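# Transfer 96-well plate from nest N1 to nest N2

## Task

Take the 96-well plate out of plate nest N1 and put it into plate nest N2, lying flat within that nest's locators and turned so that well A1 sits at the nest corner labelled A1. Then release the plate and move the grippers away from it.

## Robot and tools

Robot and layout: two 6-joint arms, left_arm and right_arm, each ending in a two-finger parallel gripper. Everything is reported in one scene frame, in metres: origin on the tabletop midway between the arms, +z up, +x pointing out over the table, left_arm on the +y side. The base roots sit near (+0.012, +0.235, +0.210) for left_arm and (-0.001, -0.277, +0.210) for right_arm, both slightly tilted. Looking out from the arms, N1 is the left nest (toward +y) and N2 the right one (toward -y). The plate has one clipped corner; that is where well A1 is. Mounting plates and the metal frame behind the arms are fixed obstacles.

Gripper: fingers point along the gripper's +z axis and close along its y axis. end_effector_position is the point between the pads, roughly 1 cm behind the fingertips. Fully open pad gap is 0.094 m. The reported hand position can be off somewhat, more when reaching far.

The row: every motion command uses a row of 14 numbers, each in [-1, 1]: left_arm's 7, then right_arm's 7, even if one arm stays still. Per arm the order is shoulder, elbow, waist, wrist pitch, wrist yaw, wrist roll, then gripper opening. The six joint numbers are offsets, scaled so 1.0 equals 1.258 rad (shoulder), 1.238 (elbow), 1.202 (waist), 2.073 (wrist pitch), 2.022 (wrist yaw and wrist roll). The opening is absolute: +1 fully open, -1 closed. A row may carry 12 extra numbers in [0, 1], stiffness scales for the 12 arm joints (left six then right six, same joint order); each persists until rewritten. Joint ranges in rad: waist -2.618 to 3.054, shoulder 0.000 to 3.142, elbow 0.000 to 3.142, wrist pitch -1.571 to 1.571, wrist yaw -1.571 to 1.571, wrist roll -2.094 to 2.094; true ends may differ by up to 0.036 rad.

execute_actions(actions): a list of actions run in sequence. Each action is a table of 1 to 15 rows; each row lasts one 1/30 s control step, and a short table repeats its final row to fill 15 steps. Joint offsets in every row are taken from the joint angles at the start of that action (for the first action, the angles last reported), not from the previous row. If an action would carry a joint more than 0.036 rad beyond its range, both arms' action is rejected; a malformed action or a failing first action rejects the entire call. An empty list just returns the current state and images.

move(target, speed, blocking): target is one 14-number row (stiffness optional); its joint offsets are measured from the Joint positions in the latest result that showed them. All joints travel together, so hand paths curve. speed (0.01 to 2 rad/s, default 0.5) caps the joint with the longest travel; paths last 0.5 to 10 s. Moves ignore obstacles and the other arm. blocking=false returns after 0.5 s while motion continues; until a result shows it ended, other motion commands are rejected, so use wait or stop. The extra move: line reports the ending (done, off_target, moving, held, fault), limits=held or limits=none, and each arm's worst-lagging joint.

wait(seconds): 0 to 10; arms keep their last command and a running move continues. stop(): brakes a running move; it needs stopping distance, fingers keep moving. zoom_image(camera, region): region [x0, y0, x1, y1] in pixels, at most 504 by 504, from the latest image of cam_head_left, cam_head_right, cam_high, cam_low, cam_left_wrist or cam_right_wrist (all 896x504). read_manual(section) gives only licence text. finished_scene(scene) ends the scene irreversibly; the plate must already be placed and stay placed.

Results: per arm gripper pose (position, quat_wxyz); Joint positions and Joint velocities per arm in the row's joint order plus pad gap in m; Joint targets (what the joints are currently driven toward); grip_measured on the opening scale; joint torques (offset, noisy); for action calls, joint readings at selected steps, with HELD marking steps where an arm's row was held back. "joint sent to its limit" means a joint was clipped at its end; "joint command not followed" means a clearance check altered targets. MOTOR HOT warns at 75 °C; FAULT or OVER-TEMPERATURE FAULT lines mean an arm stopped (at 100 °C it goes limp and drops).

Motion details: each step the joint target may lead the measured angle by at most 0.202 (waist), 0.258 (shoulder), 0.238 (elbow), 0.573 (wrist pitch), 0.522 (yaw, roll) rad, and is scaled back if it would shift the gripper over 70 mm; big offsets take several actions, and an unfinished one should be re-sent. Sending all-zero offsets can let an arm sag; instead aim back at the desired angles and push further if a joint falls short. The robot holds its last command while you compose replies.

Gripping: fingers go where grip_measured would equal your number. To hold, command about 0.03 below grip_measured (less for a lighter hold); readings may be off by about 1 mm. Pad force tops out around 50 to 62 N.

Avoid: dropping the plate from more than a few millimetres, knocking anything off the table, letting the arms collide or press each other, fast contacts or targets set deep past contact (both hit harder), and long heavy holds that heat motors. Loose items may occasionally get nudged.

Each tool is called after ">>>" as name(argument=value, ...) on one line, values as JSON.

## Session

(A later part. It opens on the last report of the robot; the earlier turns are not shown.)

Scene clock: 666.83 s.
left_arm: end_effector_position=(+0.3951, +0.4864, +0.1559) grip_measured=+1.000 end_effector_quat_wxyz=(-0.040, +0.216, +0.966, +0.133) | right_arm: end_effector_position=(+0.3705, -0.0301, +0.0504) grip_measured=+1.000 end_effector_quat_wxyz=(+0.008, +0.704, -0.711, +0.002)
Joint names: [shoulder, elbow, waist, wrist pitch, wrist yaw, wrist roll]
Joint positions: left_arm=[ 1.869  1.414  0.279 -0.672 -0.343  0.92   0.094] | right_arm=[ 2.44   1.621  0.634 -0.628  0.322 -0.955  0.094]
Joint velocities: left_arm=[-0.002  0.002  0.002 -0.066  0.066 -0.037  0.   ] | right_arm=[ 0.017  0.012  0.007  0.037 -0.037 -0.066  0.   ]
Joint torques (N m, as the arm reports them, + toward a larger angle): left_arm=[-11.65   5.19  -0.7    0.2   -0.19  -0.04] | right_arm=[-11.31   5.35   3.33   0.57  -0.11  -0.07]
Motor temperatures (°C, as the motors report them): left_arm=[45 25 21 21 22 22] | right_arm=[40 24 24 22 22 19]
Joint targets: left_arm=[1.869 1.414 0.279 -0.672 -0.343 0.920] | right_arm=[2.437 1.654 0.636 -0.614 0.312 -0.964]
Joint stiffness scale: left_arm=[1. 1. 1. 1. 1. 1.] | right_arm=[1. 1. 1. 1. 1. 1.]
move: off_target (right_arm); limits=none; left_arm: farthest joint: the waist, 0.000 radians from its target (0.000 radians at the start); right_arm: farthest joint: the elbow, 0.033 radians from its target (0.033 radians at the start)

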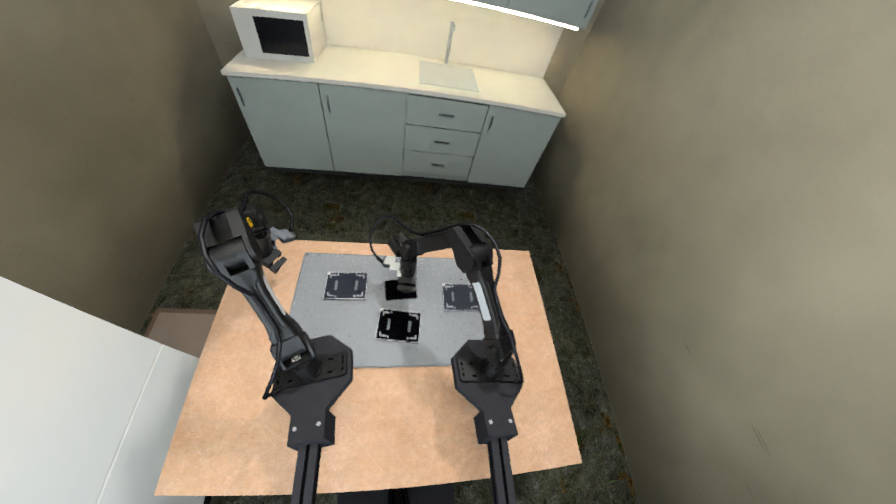

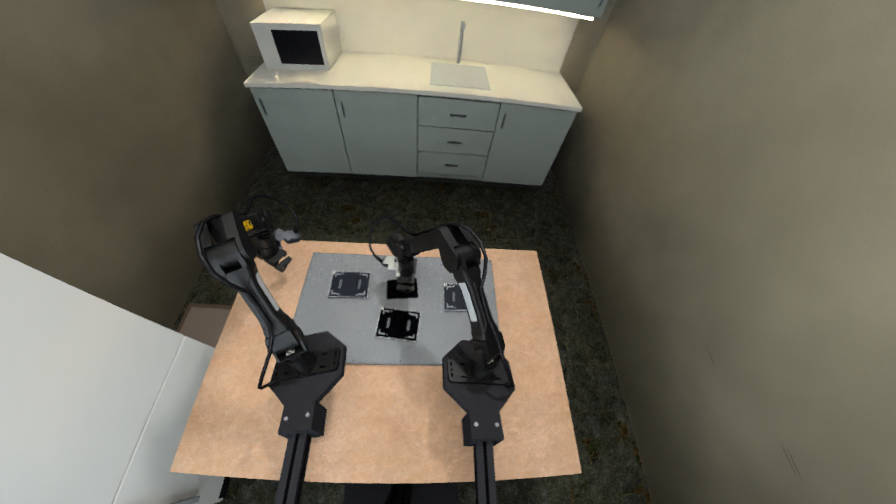

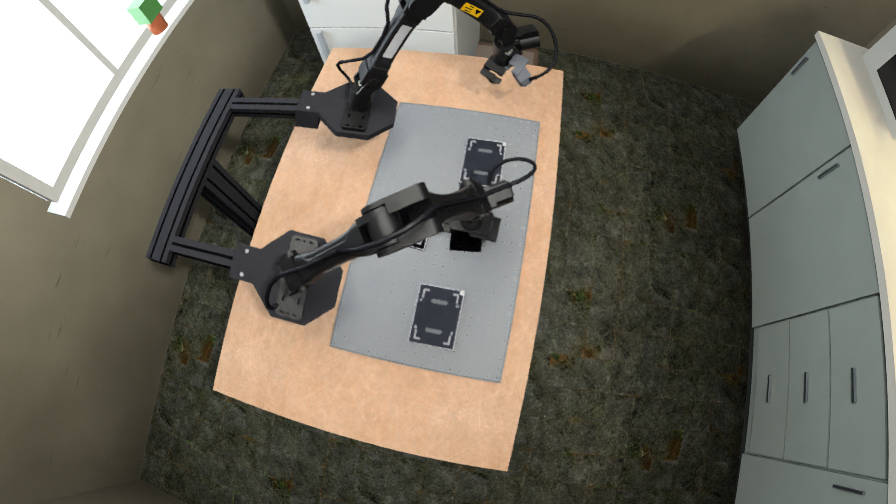

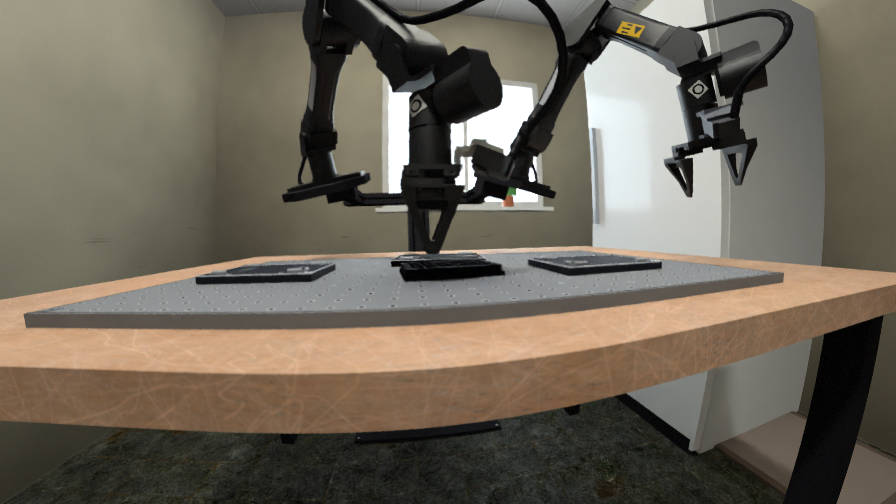

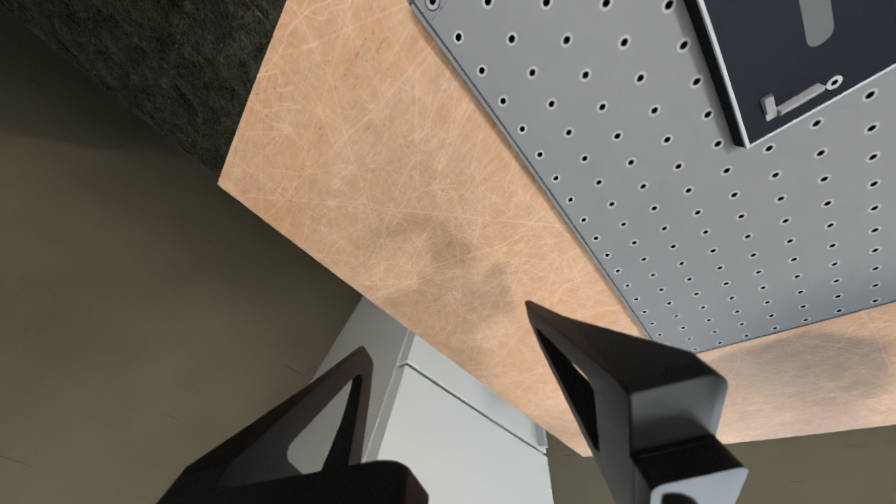

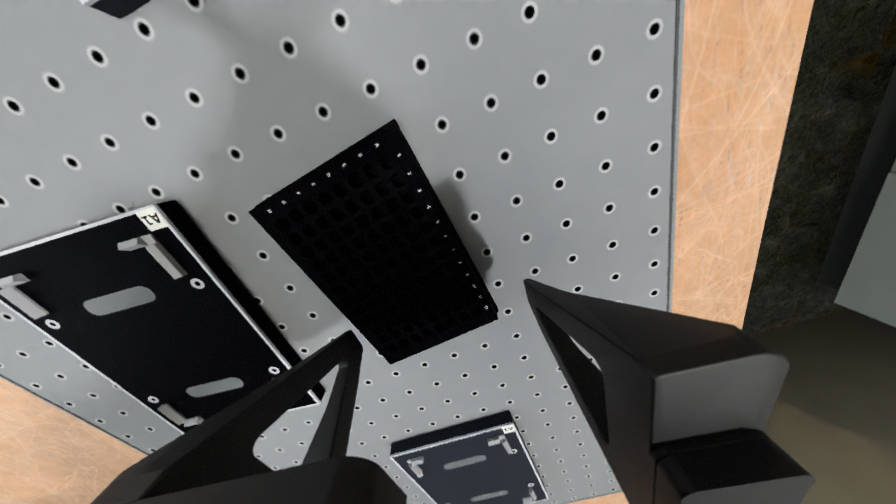

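>>> move(target=[0,0,0,0,0,0,1,0.0286,-0.0315,0.042,0.0294,0,0.0257,1], speed=0.1)

Scene clock: 747.90 s.
left_arm: end_effector_position=(+0.3951, +0.4864, +0.1559) grip_measured=+1.000 end_effector_quat_wxyz=(-0.040, +0.216, +0.966, +0.133) | right_arm: end_effector_position=(+0.3516, -0.0178, +0.0354) grip_measured=+1.000 end_effector_quat_wxyz=(+0.011, +0.702, -0.712, -0.000)
Joint names: [shoulder, elbow, waist, wrist pitch, wrist yaw, wrist roll]
Joint positions: left_arm=[ 1.869  1.414  0.279 -0.672 -0.343  0.92   0.094] | right_arm=[ 2.479  1.594  0.668 -0.581  0.322 -0.913  0.094]
Joint velocities: left_arm=[-0.012 -0.012  0.002 -0.022 -0.007 -0.007  0.   ] | right_arm=[-0.002 -0.012 -0.017 -0.007 -0.007  0.037  0.   ]
Joint torques (N m, as the arm reports them, + toward a larger angle): left_arm=[-11.64   5.18  -0.7    0.21  -0.19  -0.04] | right_arm=[-11.18   2.04   4.46   0.55  -0.01   0.1 ]
Motor temperatures (°C, as the motors report them): left_arm=[45 26 21 21 22 22] | right_arm=[42 24 24 22 22 19]
Joint targets: left_arm=[1.869 1.414 0.279 -0.672 -0.343 0.920] | right_arm=[2.476 1.582 0.685 -0.567 0.322 -0.904]
Joint stiffness scale: left_arm=[1. 1. 1. 1. 1. 1.] | right_arm=[1. 1. 1. 1. 1. 1.]
move: done; limits=none; left_arm: farthest joint: the waist, 0.000 radians from its target (0.000 radians at the start); right_arm: farthest joint: the waist, 0.017 radians from its target (0.050 radians at the start)

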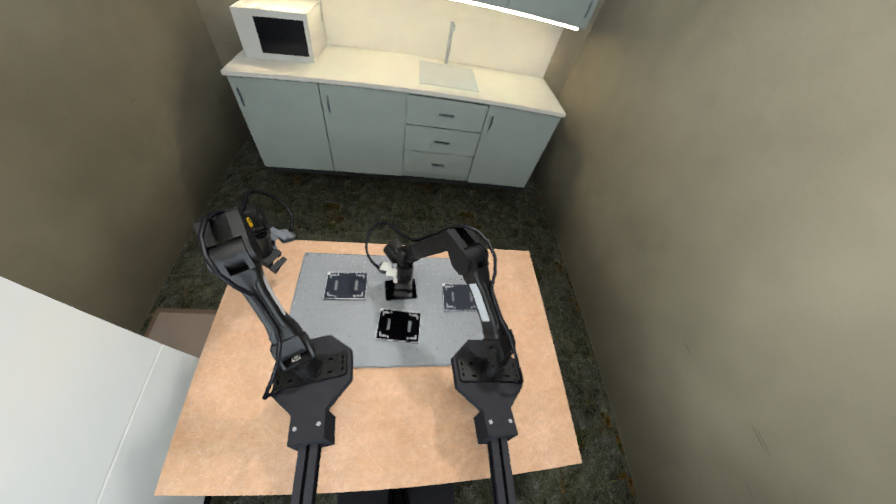

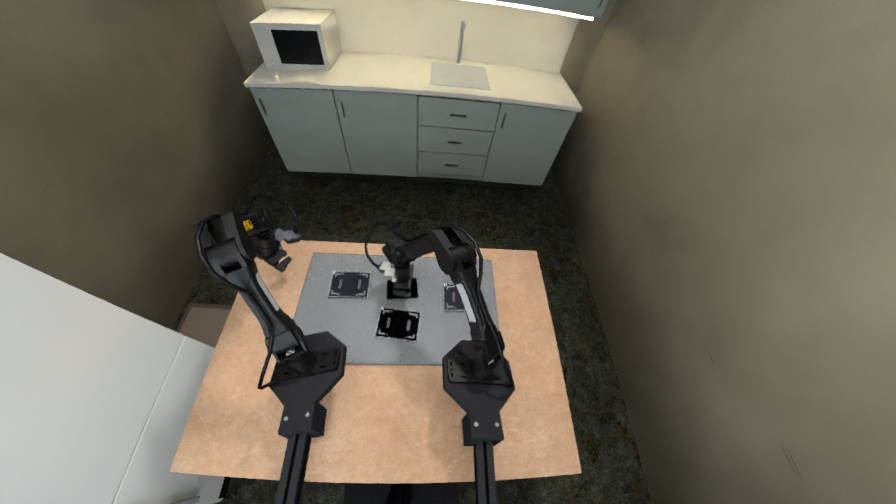

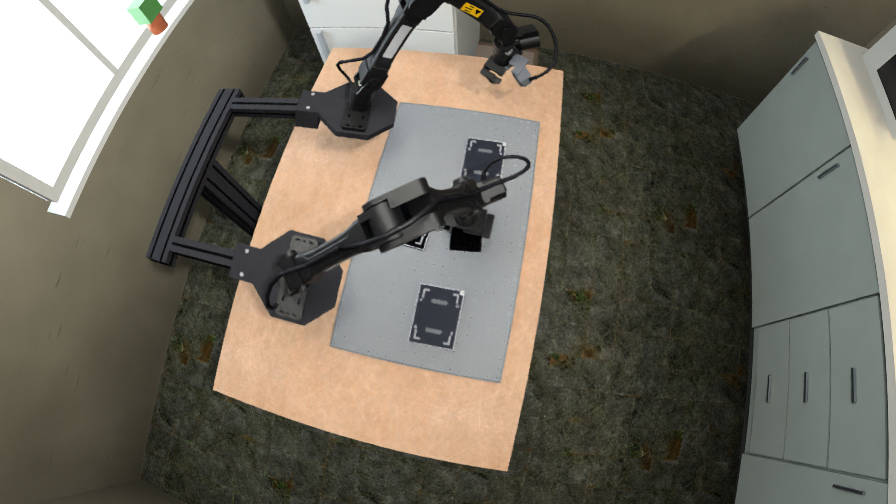

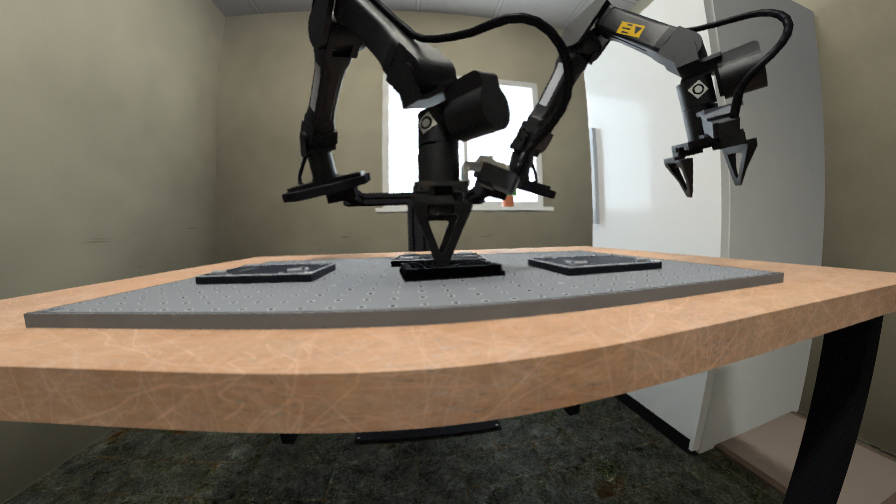

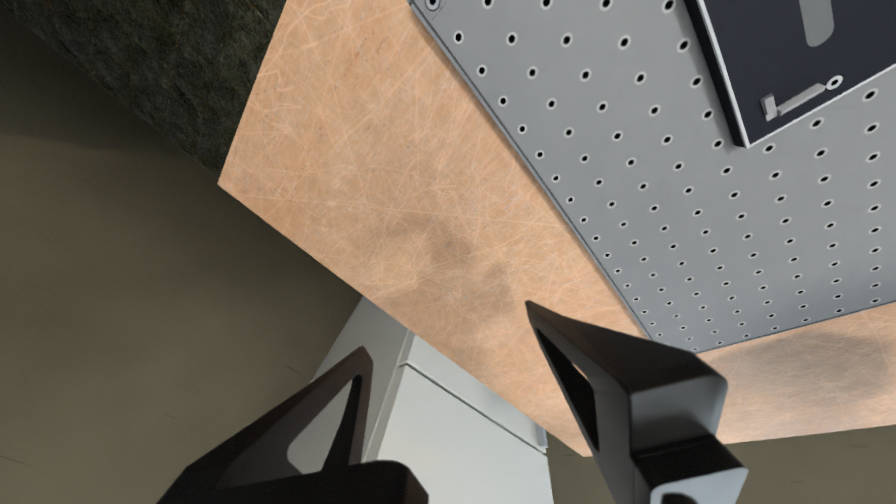

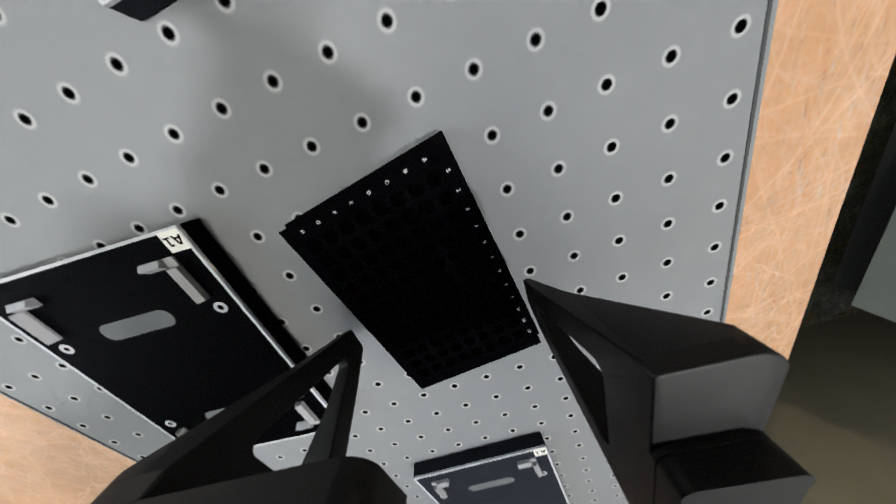

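>>> zoom_image(camera="cam_low", region=[380,200,530,300])

>>> zoom_image(camera="cam_right_wrist", region=[270,110,600,410])

Region (380, 200, 530, 300) of cam_low's 896x504 image, scaled by 3.360, with more detail than that image has.

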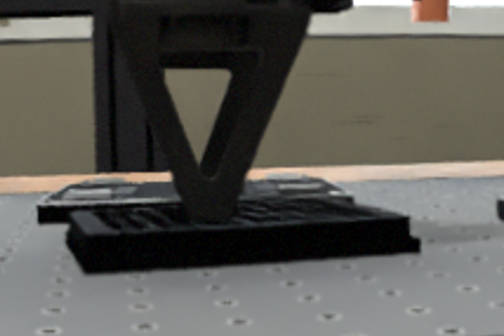

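Region (270, 110, 600, 410) of cam_right_wrist's 896x504 image, scaled by 1.527, with more detail than that image has; it fills the top 458 rows of this view, and the rest is white.

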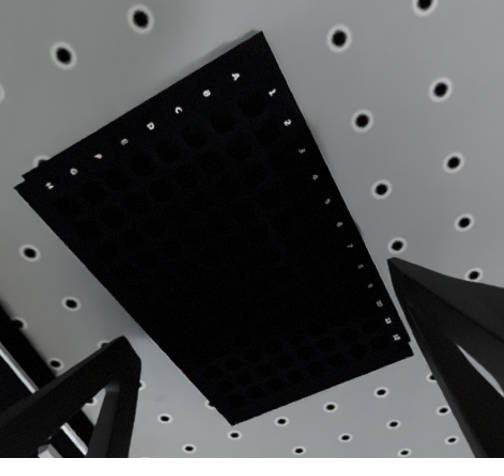

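>>> move(target=[0,0,0,0,0,0,1,-0.005,-0.01,0.0245,0.0164,0,-0.0376,1], speed=0.1)

Scene clock: 807.90 s.
left_arm: end_effector_position=(+0.3951, +0.4864, +0.1559) grip_measured=+1.000 end_effector_quat_wxyz=(-0.040, +0.216, +0.966, +0.133) | right_arm: end_effector_position=(+0.3535, -0.0113, +0.0366) grip_measured=+1.000 end_effector_quat_wxyz=(+0.000, +0.726, -0.688, +0.001)
Joint names: [shoulder, elbow, waist, wrist pitch, wrist yaw, wrist roll]
Joint positions: left_arm=[ 1.869  1.414  0.279 -0.672 -0.343  0.92   0.094] | right_arm=[ 2.479  1.594  0.677 -0.561  0.322 -0.98   0.094]
Joint velocities: left_arm=[-0.007 -0.002  0.002 -0.081 -0.007 -0.022  0.   ] | right_arm=[ 0.012 -0.022 -0.046 -0.037  0.037 -0.051  0.   ]
Joint torques (N m, as the arm reports them, + toward a larger angle): left_arm=[-11.65   5.18  -0.7    0.2   -0.19  -0.04] | right_arm=[-11.48   2.08   4.69   0.61   0.    -0.05]
Motor temperatures (°C, as the motors report them): left_arm=[46 26 21 21 22 22] | right_arm=[42 22 25 22 22 19]
Joint targets: left_arm=[1.869 1.414 0.279 -0.672 -0.343 0.920] | right_arm=[2.473 1.582 0.697 -0.547 0.322 -0.989]
Joint stiffness scale: left_arm=[1. 1. 1. 1. 1. 1.] | right_arm=[1. 1. 1. 1. 1. 1.]
move: done; limits=none; left_arm: farthest joint: the waist, 0.000 radians from its target (0.000 radians at the start); right_arm: farthest joint: the waist, 0.020 radians from its target (0.030 radians at the start)

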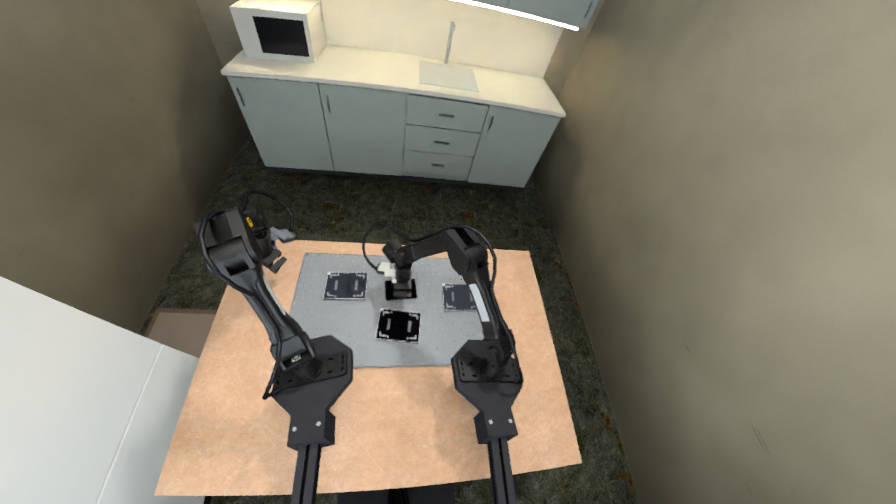

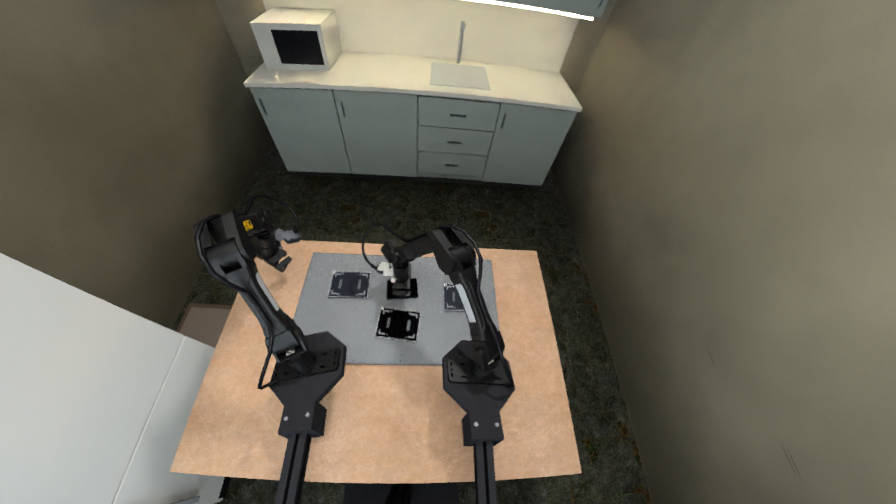

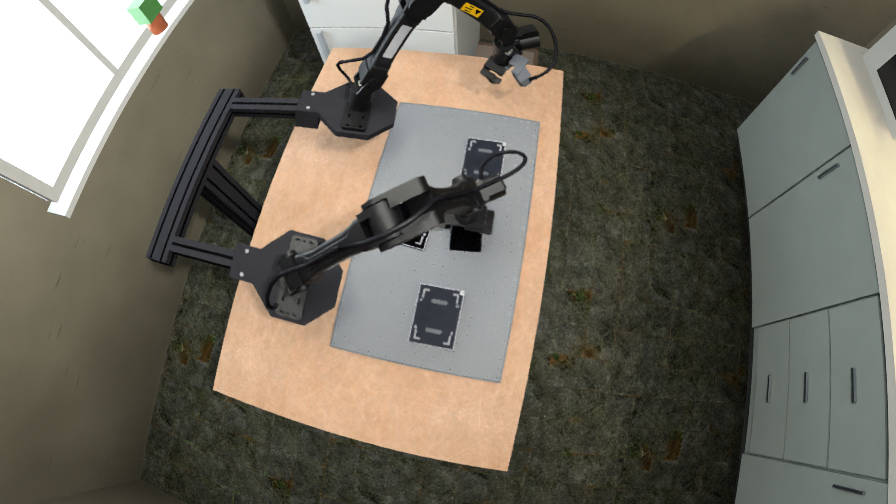

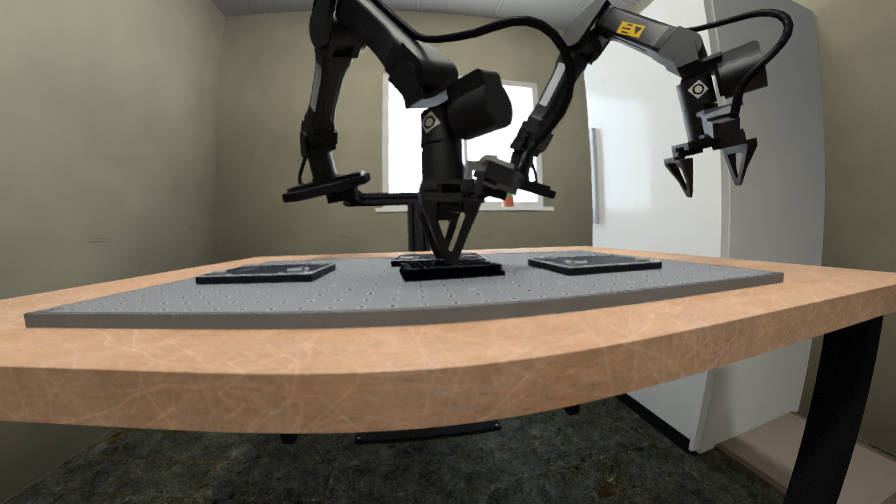

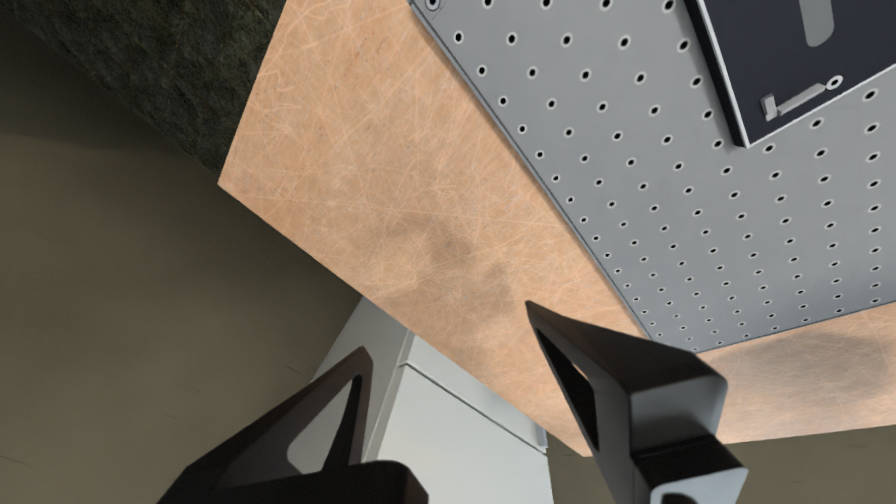

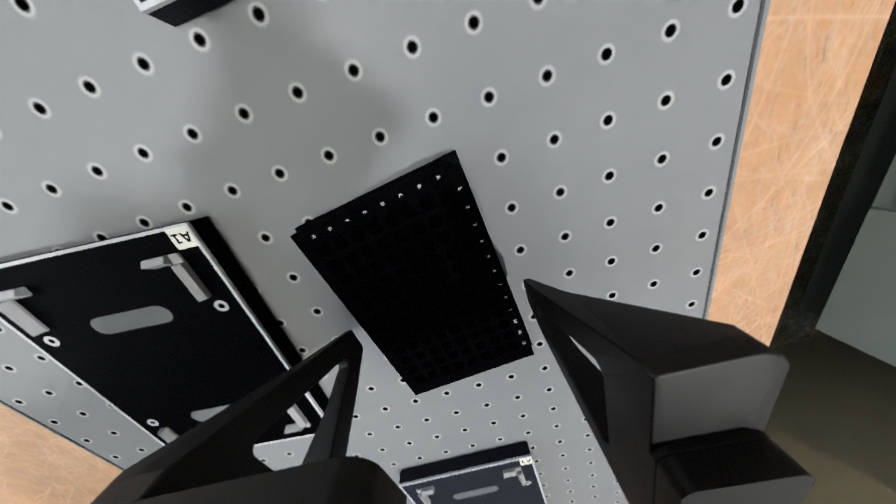

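>>> move(target=[0,0,0,0,0,0,1,0.024,-0.01,0.0166,0.0246,0,-0.0045,1], speed=0.06)

>>> zoom_image(camera="cam_low", region=[380,200,530,300])

Scene clock: 837.03 s.
left_arm: end_effector_position=(+0.3951, +0.4864, +0.1559) grip_measured=+1.000 end_effector_quat_wxyz=(-0.040, +0.216, +0.966, +0.133) | right_arm: end_effector_position=(+0.3514, -0.0080, +0.0251) grip_measured=+1.000 end_effector_quat_wxyz=(-0.003, +0.725, -0.688, +0.001)
Joint names: [shoulder, elbow, waist, wrist pitch, wrist yaw, wrist roll]
Joint positions: left_arm=[ 1.869  1.414  0.279 -0.672 -0.343  0.92   0.094] | right_arm=[ 2.509  1.594  0.677 -0.524  0.322 -0.98   0.094]
Joint velocities: left_arm=[-0.002 -0.007  0.017 -0.007 -0.037 -0.022  0.   ] | right_arm=[-0.007 -0.007 -0.012  0.051 -0.081 -0.037  0.   ]
Joint torques (N m, as the arm reports them, + toward a larger angle): left_arm=[-11.65   5.18  -0.7    0.2   -0.18  -0.04] | right_arm=[-10.96   1.99   4.77   0.6    0.    -0.06]
Motor temperatures (°C, as the motors report them): left_arm=[46 26 21 21 22 22] | right_arm=[43 22 25 22 22 19]
Joint targets: left_arm=[1.869 1.414 0.279 -0.672 -0.343 0.920] | right_arm=[2.509 1.582 0.697 -0.510 0.322 -0.989]
Joint stiffness scale: left_arm=[1. 1. 1. 1. 1. 1.] | right_arm=[1. 1. 1. 1. 1. 1.]
move: done; limits=none; left_arm: farthest joint: the waist, 0.000 radians from its target (0.000 radians at the start); right_arm: farthest joint: the waist, 0.020 radians from its target (0.020 radians at the start)

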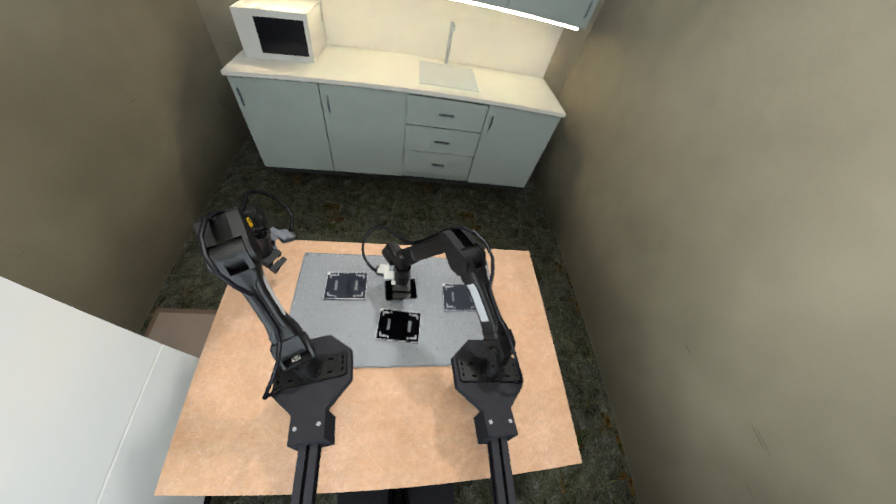

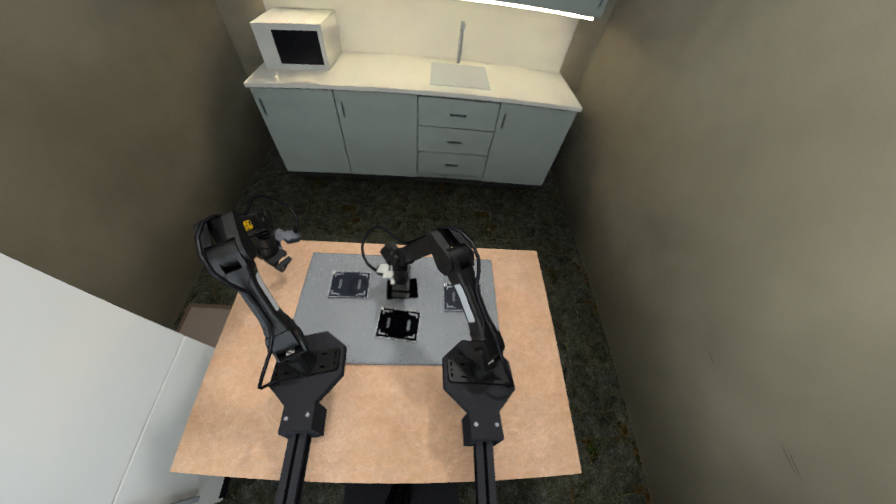

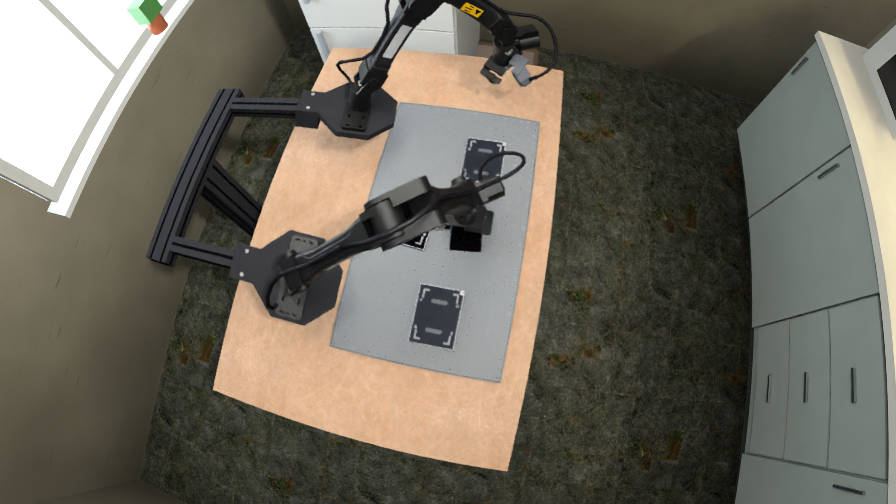

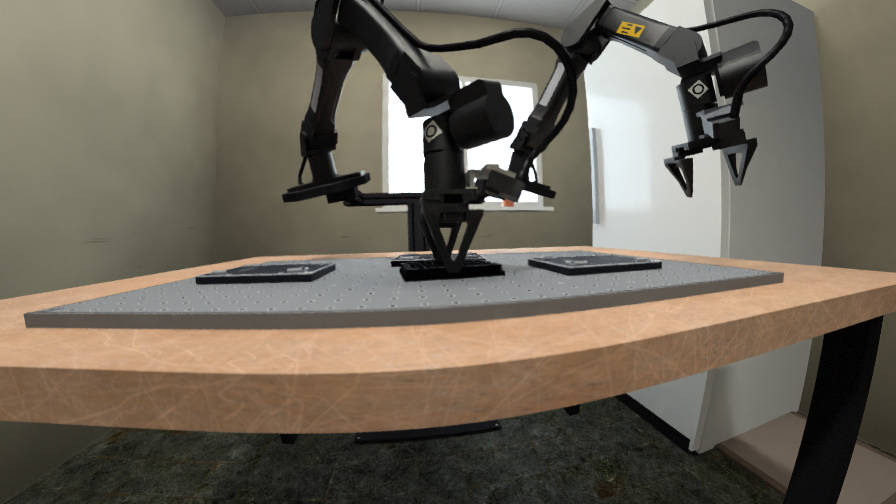

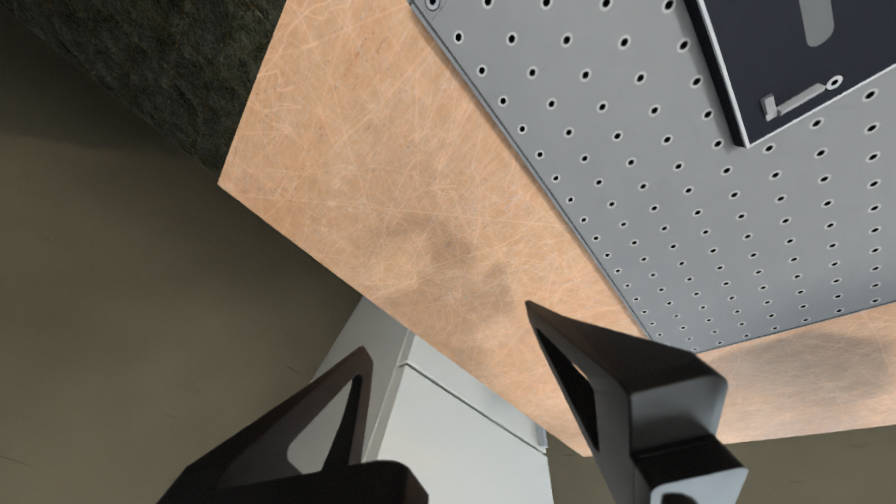

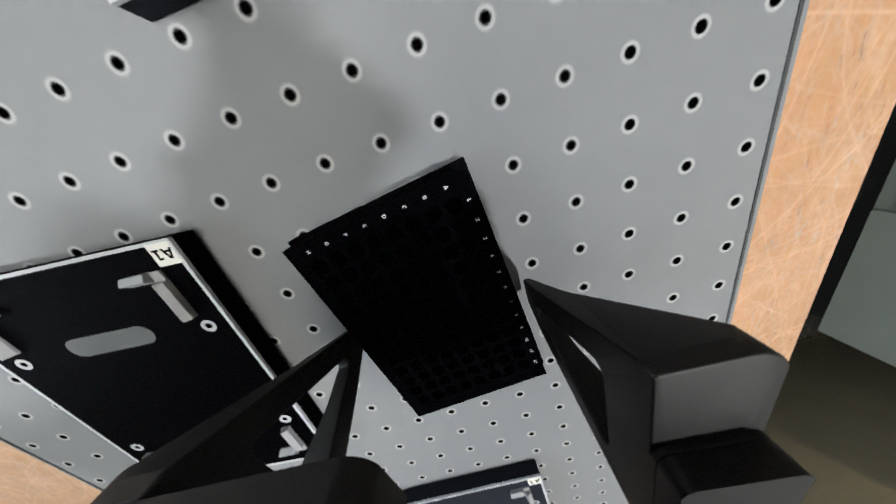

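Region (380, 200, 530, 300) of cam_low's 896x504 image, scaled by 3.360, with more detail than that image has.

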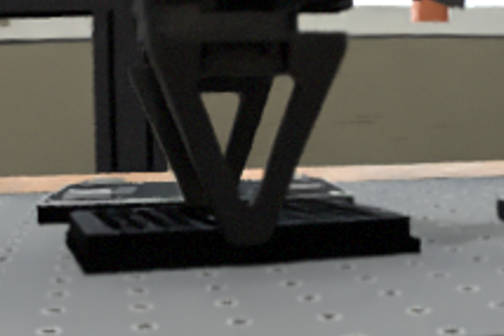

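>>> execute_actions(actions=[[[0,0,0,0,0,0,1,0.004,-0.01,0.0166,0.009,0,-0.0045,1]],[[0,0,0,0,0,0,1,0,0,0,0,0,0,0.9],[0,0,0,0,0,0,1,0,0,0,0,0,0,0.86],[0,0,0,0,0,0,1,0,0,0,0,0,0,0.82],[0,0,0,0,0,0,1,0,0,0,0,0,0,0.79],[0,0,0,0,0,0,1,0,0,0,0,0,0,0.77],[0,0,0,0,0,0,1,0,0,0,0,0,0,0.75],[0,0,0,0,0,0,1,0,0,0,0,0,0,0.73]],[[0,0,0,0,0,0,1,0,0,0,0,0,0,0.73]]])

Scene clock: 847.90 s.
left_arm: end_effector_position=(+0.3951, +0.4864, +0.1559) grip_measured=+1.000 end_effector_quat_wxyz=(-0.040, +0.216, +0.966, +0.133) | right_arm: end_effector_position=(+0.3522, -0.0074, +0.0251) grip_measured=+0.742 end_effector_quat_wxyz=(-0.005, +0.725, -0.689, +0.002)
Joint names: [shoulder, elbow, waist, wrist pitch, wrist yaw, wrist roll]
Joint positions: left_arm=[ 1.869  1.414  0.279 -0.672 -0.343  0.92   0.094] | right_arm=[ 2.509  1.594  0.677 -0.52   0.322 -0.981  0.082]
Joint velocities: left_arm=[ 0.002  0.012  0.022  0.007 -0.022 -0.007  0.   ] | right_arm=[ 0.007 -0.007  0.007 -0.007  0.007  0.022 -0.   ]
Joint torques (N m, as the arm reports them, + toward a larger angle): left_arm=[-11.64   5.18  -0.7    0.2   -0.19  -0.04] | right_arm=[-11.02   2.9    3.31   0.46   0.     0.03]
Motor temperatures (°C, as the motors report them): left_arm=[46 26 21 21 22 22] | right_arm=[43 22 25 22 22 19]
Joint targets: left_arm=[1.869 1.414 0.279 -0.672 -0.343 0.920] | right_arm=[2.509 1.594 0.677 -0.520 0.322 -0.981]
Joint stiffness scale: left_arm=[1. 1. 1. 1. 1. 1.] | right_arm=[1. 1. 1. 1. 1. 1.]
Step readings (joint positions; steps 1 to 15: 1st action; 16 to 30: 2nd action; 31 to 45: 3rd action):
0: left_arm=[1.869 1.414 0.279 -0.672 -0.343 0.920] | right_arm=[2.509 1.594 0.677 -0.524 0.322 -0.980]
1: left_arm=[1.869 1.414 0.279 -0.672 -0.343 0.920] | right_arm=[2.509 1.594 0.677 -0.523 0.322 -0.980]
2: left_arm=[1.869 1.414 0.279 -0.672 -0.343 0.920] | right_arm=[2.509 1.594 0.677 -0.522 0.322 -0.981]
4: left_arm=[1.869 1.414 0.279 -0.672 -0.343 0.920] | right_arm=[2.509 1.594 0.677 -0.521 0.322 -0.981]
8: left_arm=[1.869 1.414 0.279 -0.672 -0.343 0.920] | right_arm=[2.509 1.594 0.677 -0.520 0.322 -0.981]
15: left_arm=[1.869 1.414 0.279 -0.672 -0.343 0.920] | right_arm=[2.509 1.594 0.677 -0.519 0.322 -0.981]
16: left_arm=[1.869 1.414 0.279 -0.672 -0.343 0.920] | right_arm=[2.509 1.594 0.677 -0.519 0.322 -0.981]
17: left_arm=[1.869 1.414 0.279 -0.672 -0.343 0.920] | right_arm=[2.509 1.594 0.677 -0.519 0.322 -0.981]
19: left_arm=[1.869 1.414 0.279 -0.672 -0.343 0.920] | right_arm=[2.509 1.594 0.677 -0.519 0.322 -0.981]
23: left_arm=[1.869 1.414 0.279 -0.672 -0.343 0.920] | right_arm=[2.509 1.594 0.677 -0.520 0.322 -0.981]
30: left_arm=[1.869 1.414 0.279 -0.672 -0.343 0.920] | right_arm=[2.509 1.594 0.677 -0.520 0.322 -0.981]
31: left_arm=[1.869 1.414 0.279 -0.672 -0.343 0.920] | right_arm=[2.509 1.594 0.677 -0.520 0.322 -0.981]
32: left_arm=[1.869 1.414 0.279 -0.672 -0.343 0.920] | right_arm=[2.509 1.594 0.677 -0.520 0.322 -0.981]
34: left_arm=[1.869 1.414 0.279 -0.672 -0.343 0.920] | right_arm=[2.509 1.594 0.677 -0.520 0.322 -0.981]
38: left_arm=[1.869 1.414 0.279 -0.672 -0.343 0.920] | right_arm=[2.509 1.594 0.677 -0.520 0.322 -0.981]
45: Joint positions above

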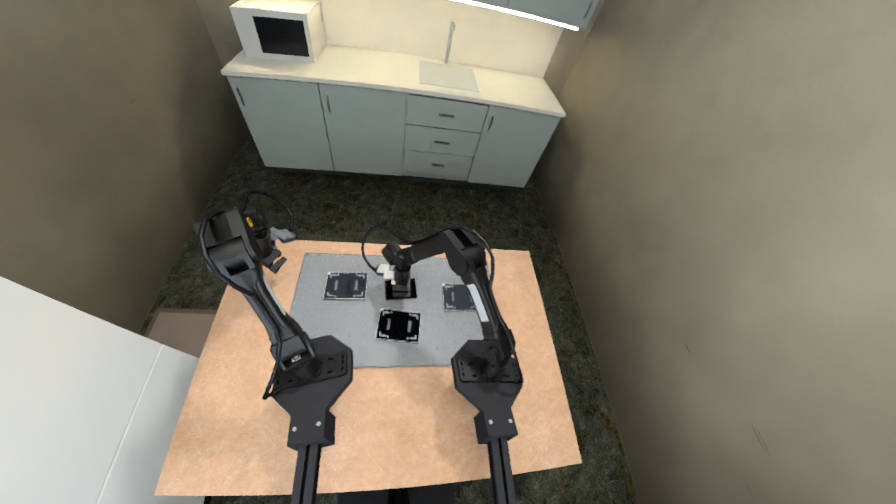

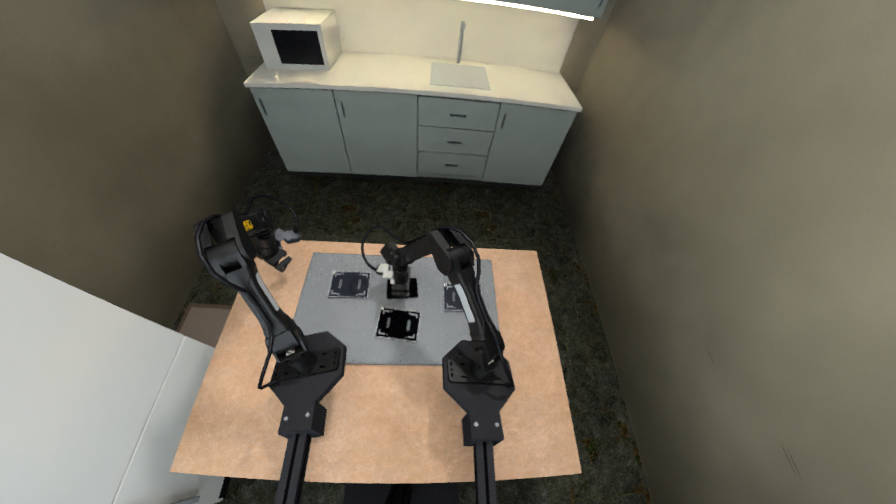

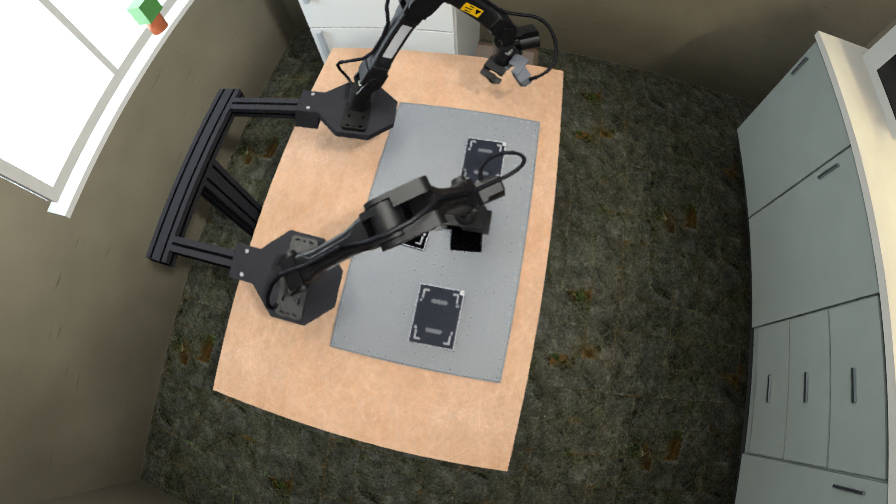

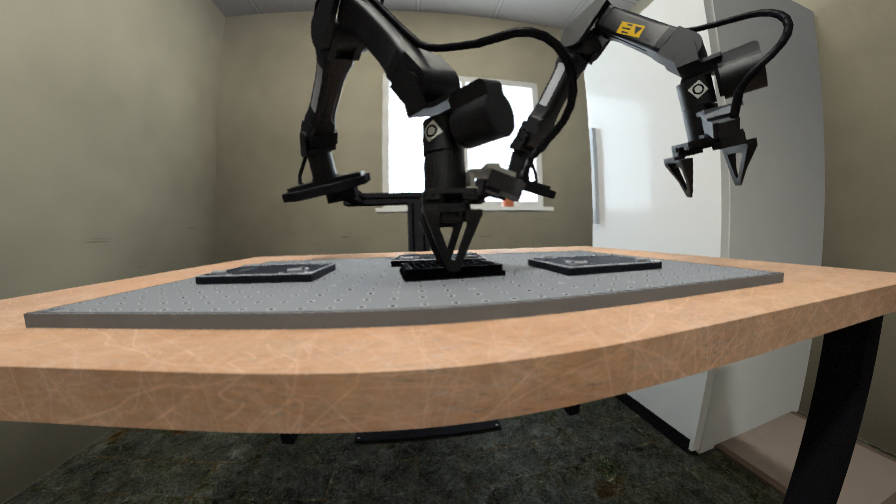

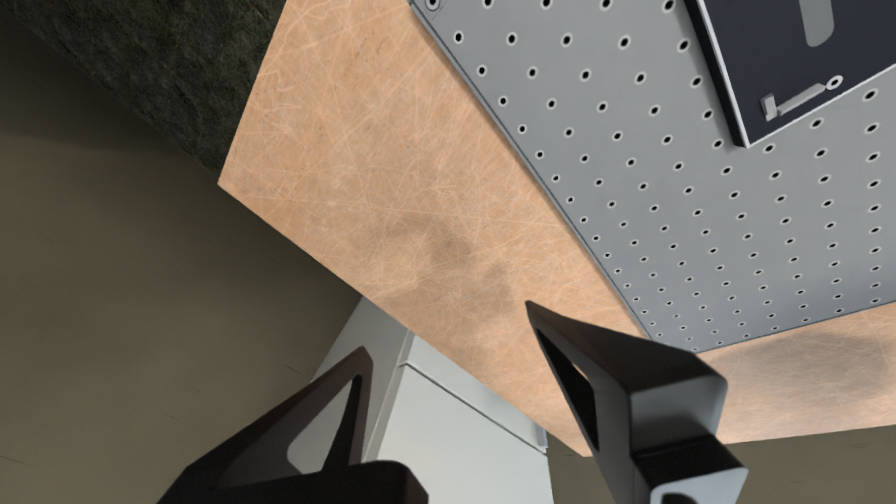

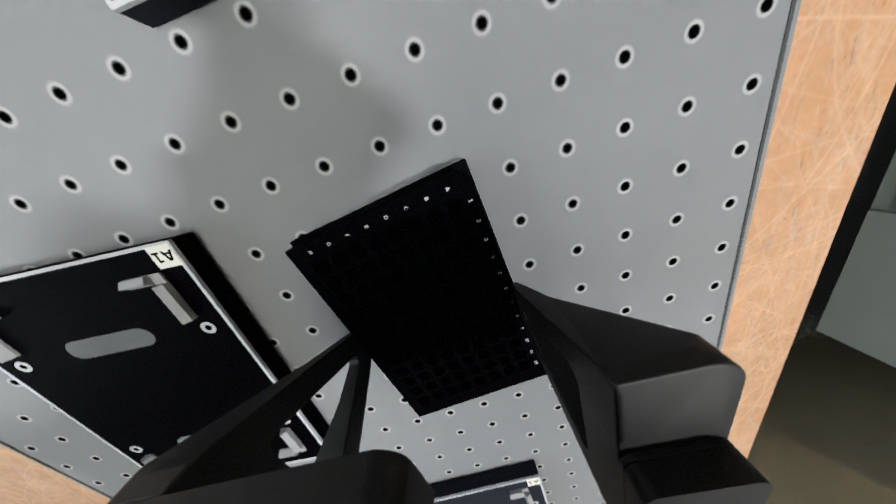

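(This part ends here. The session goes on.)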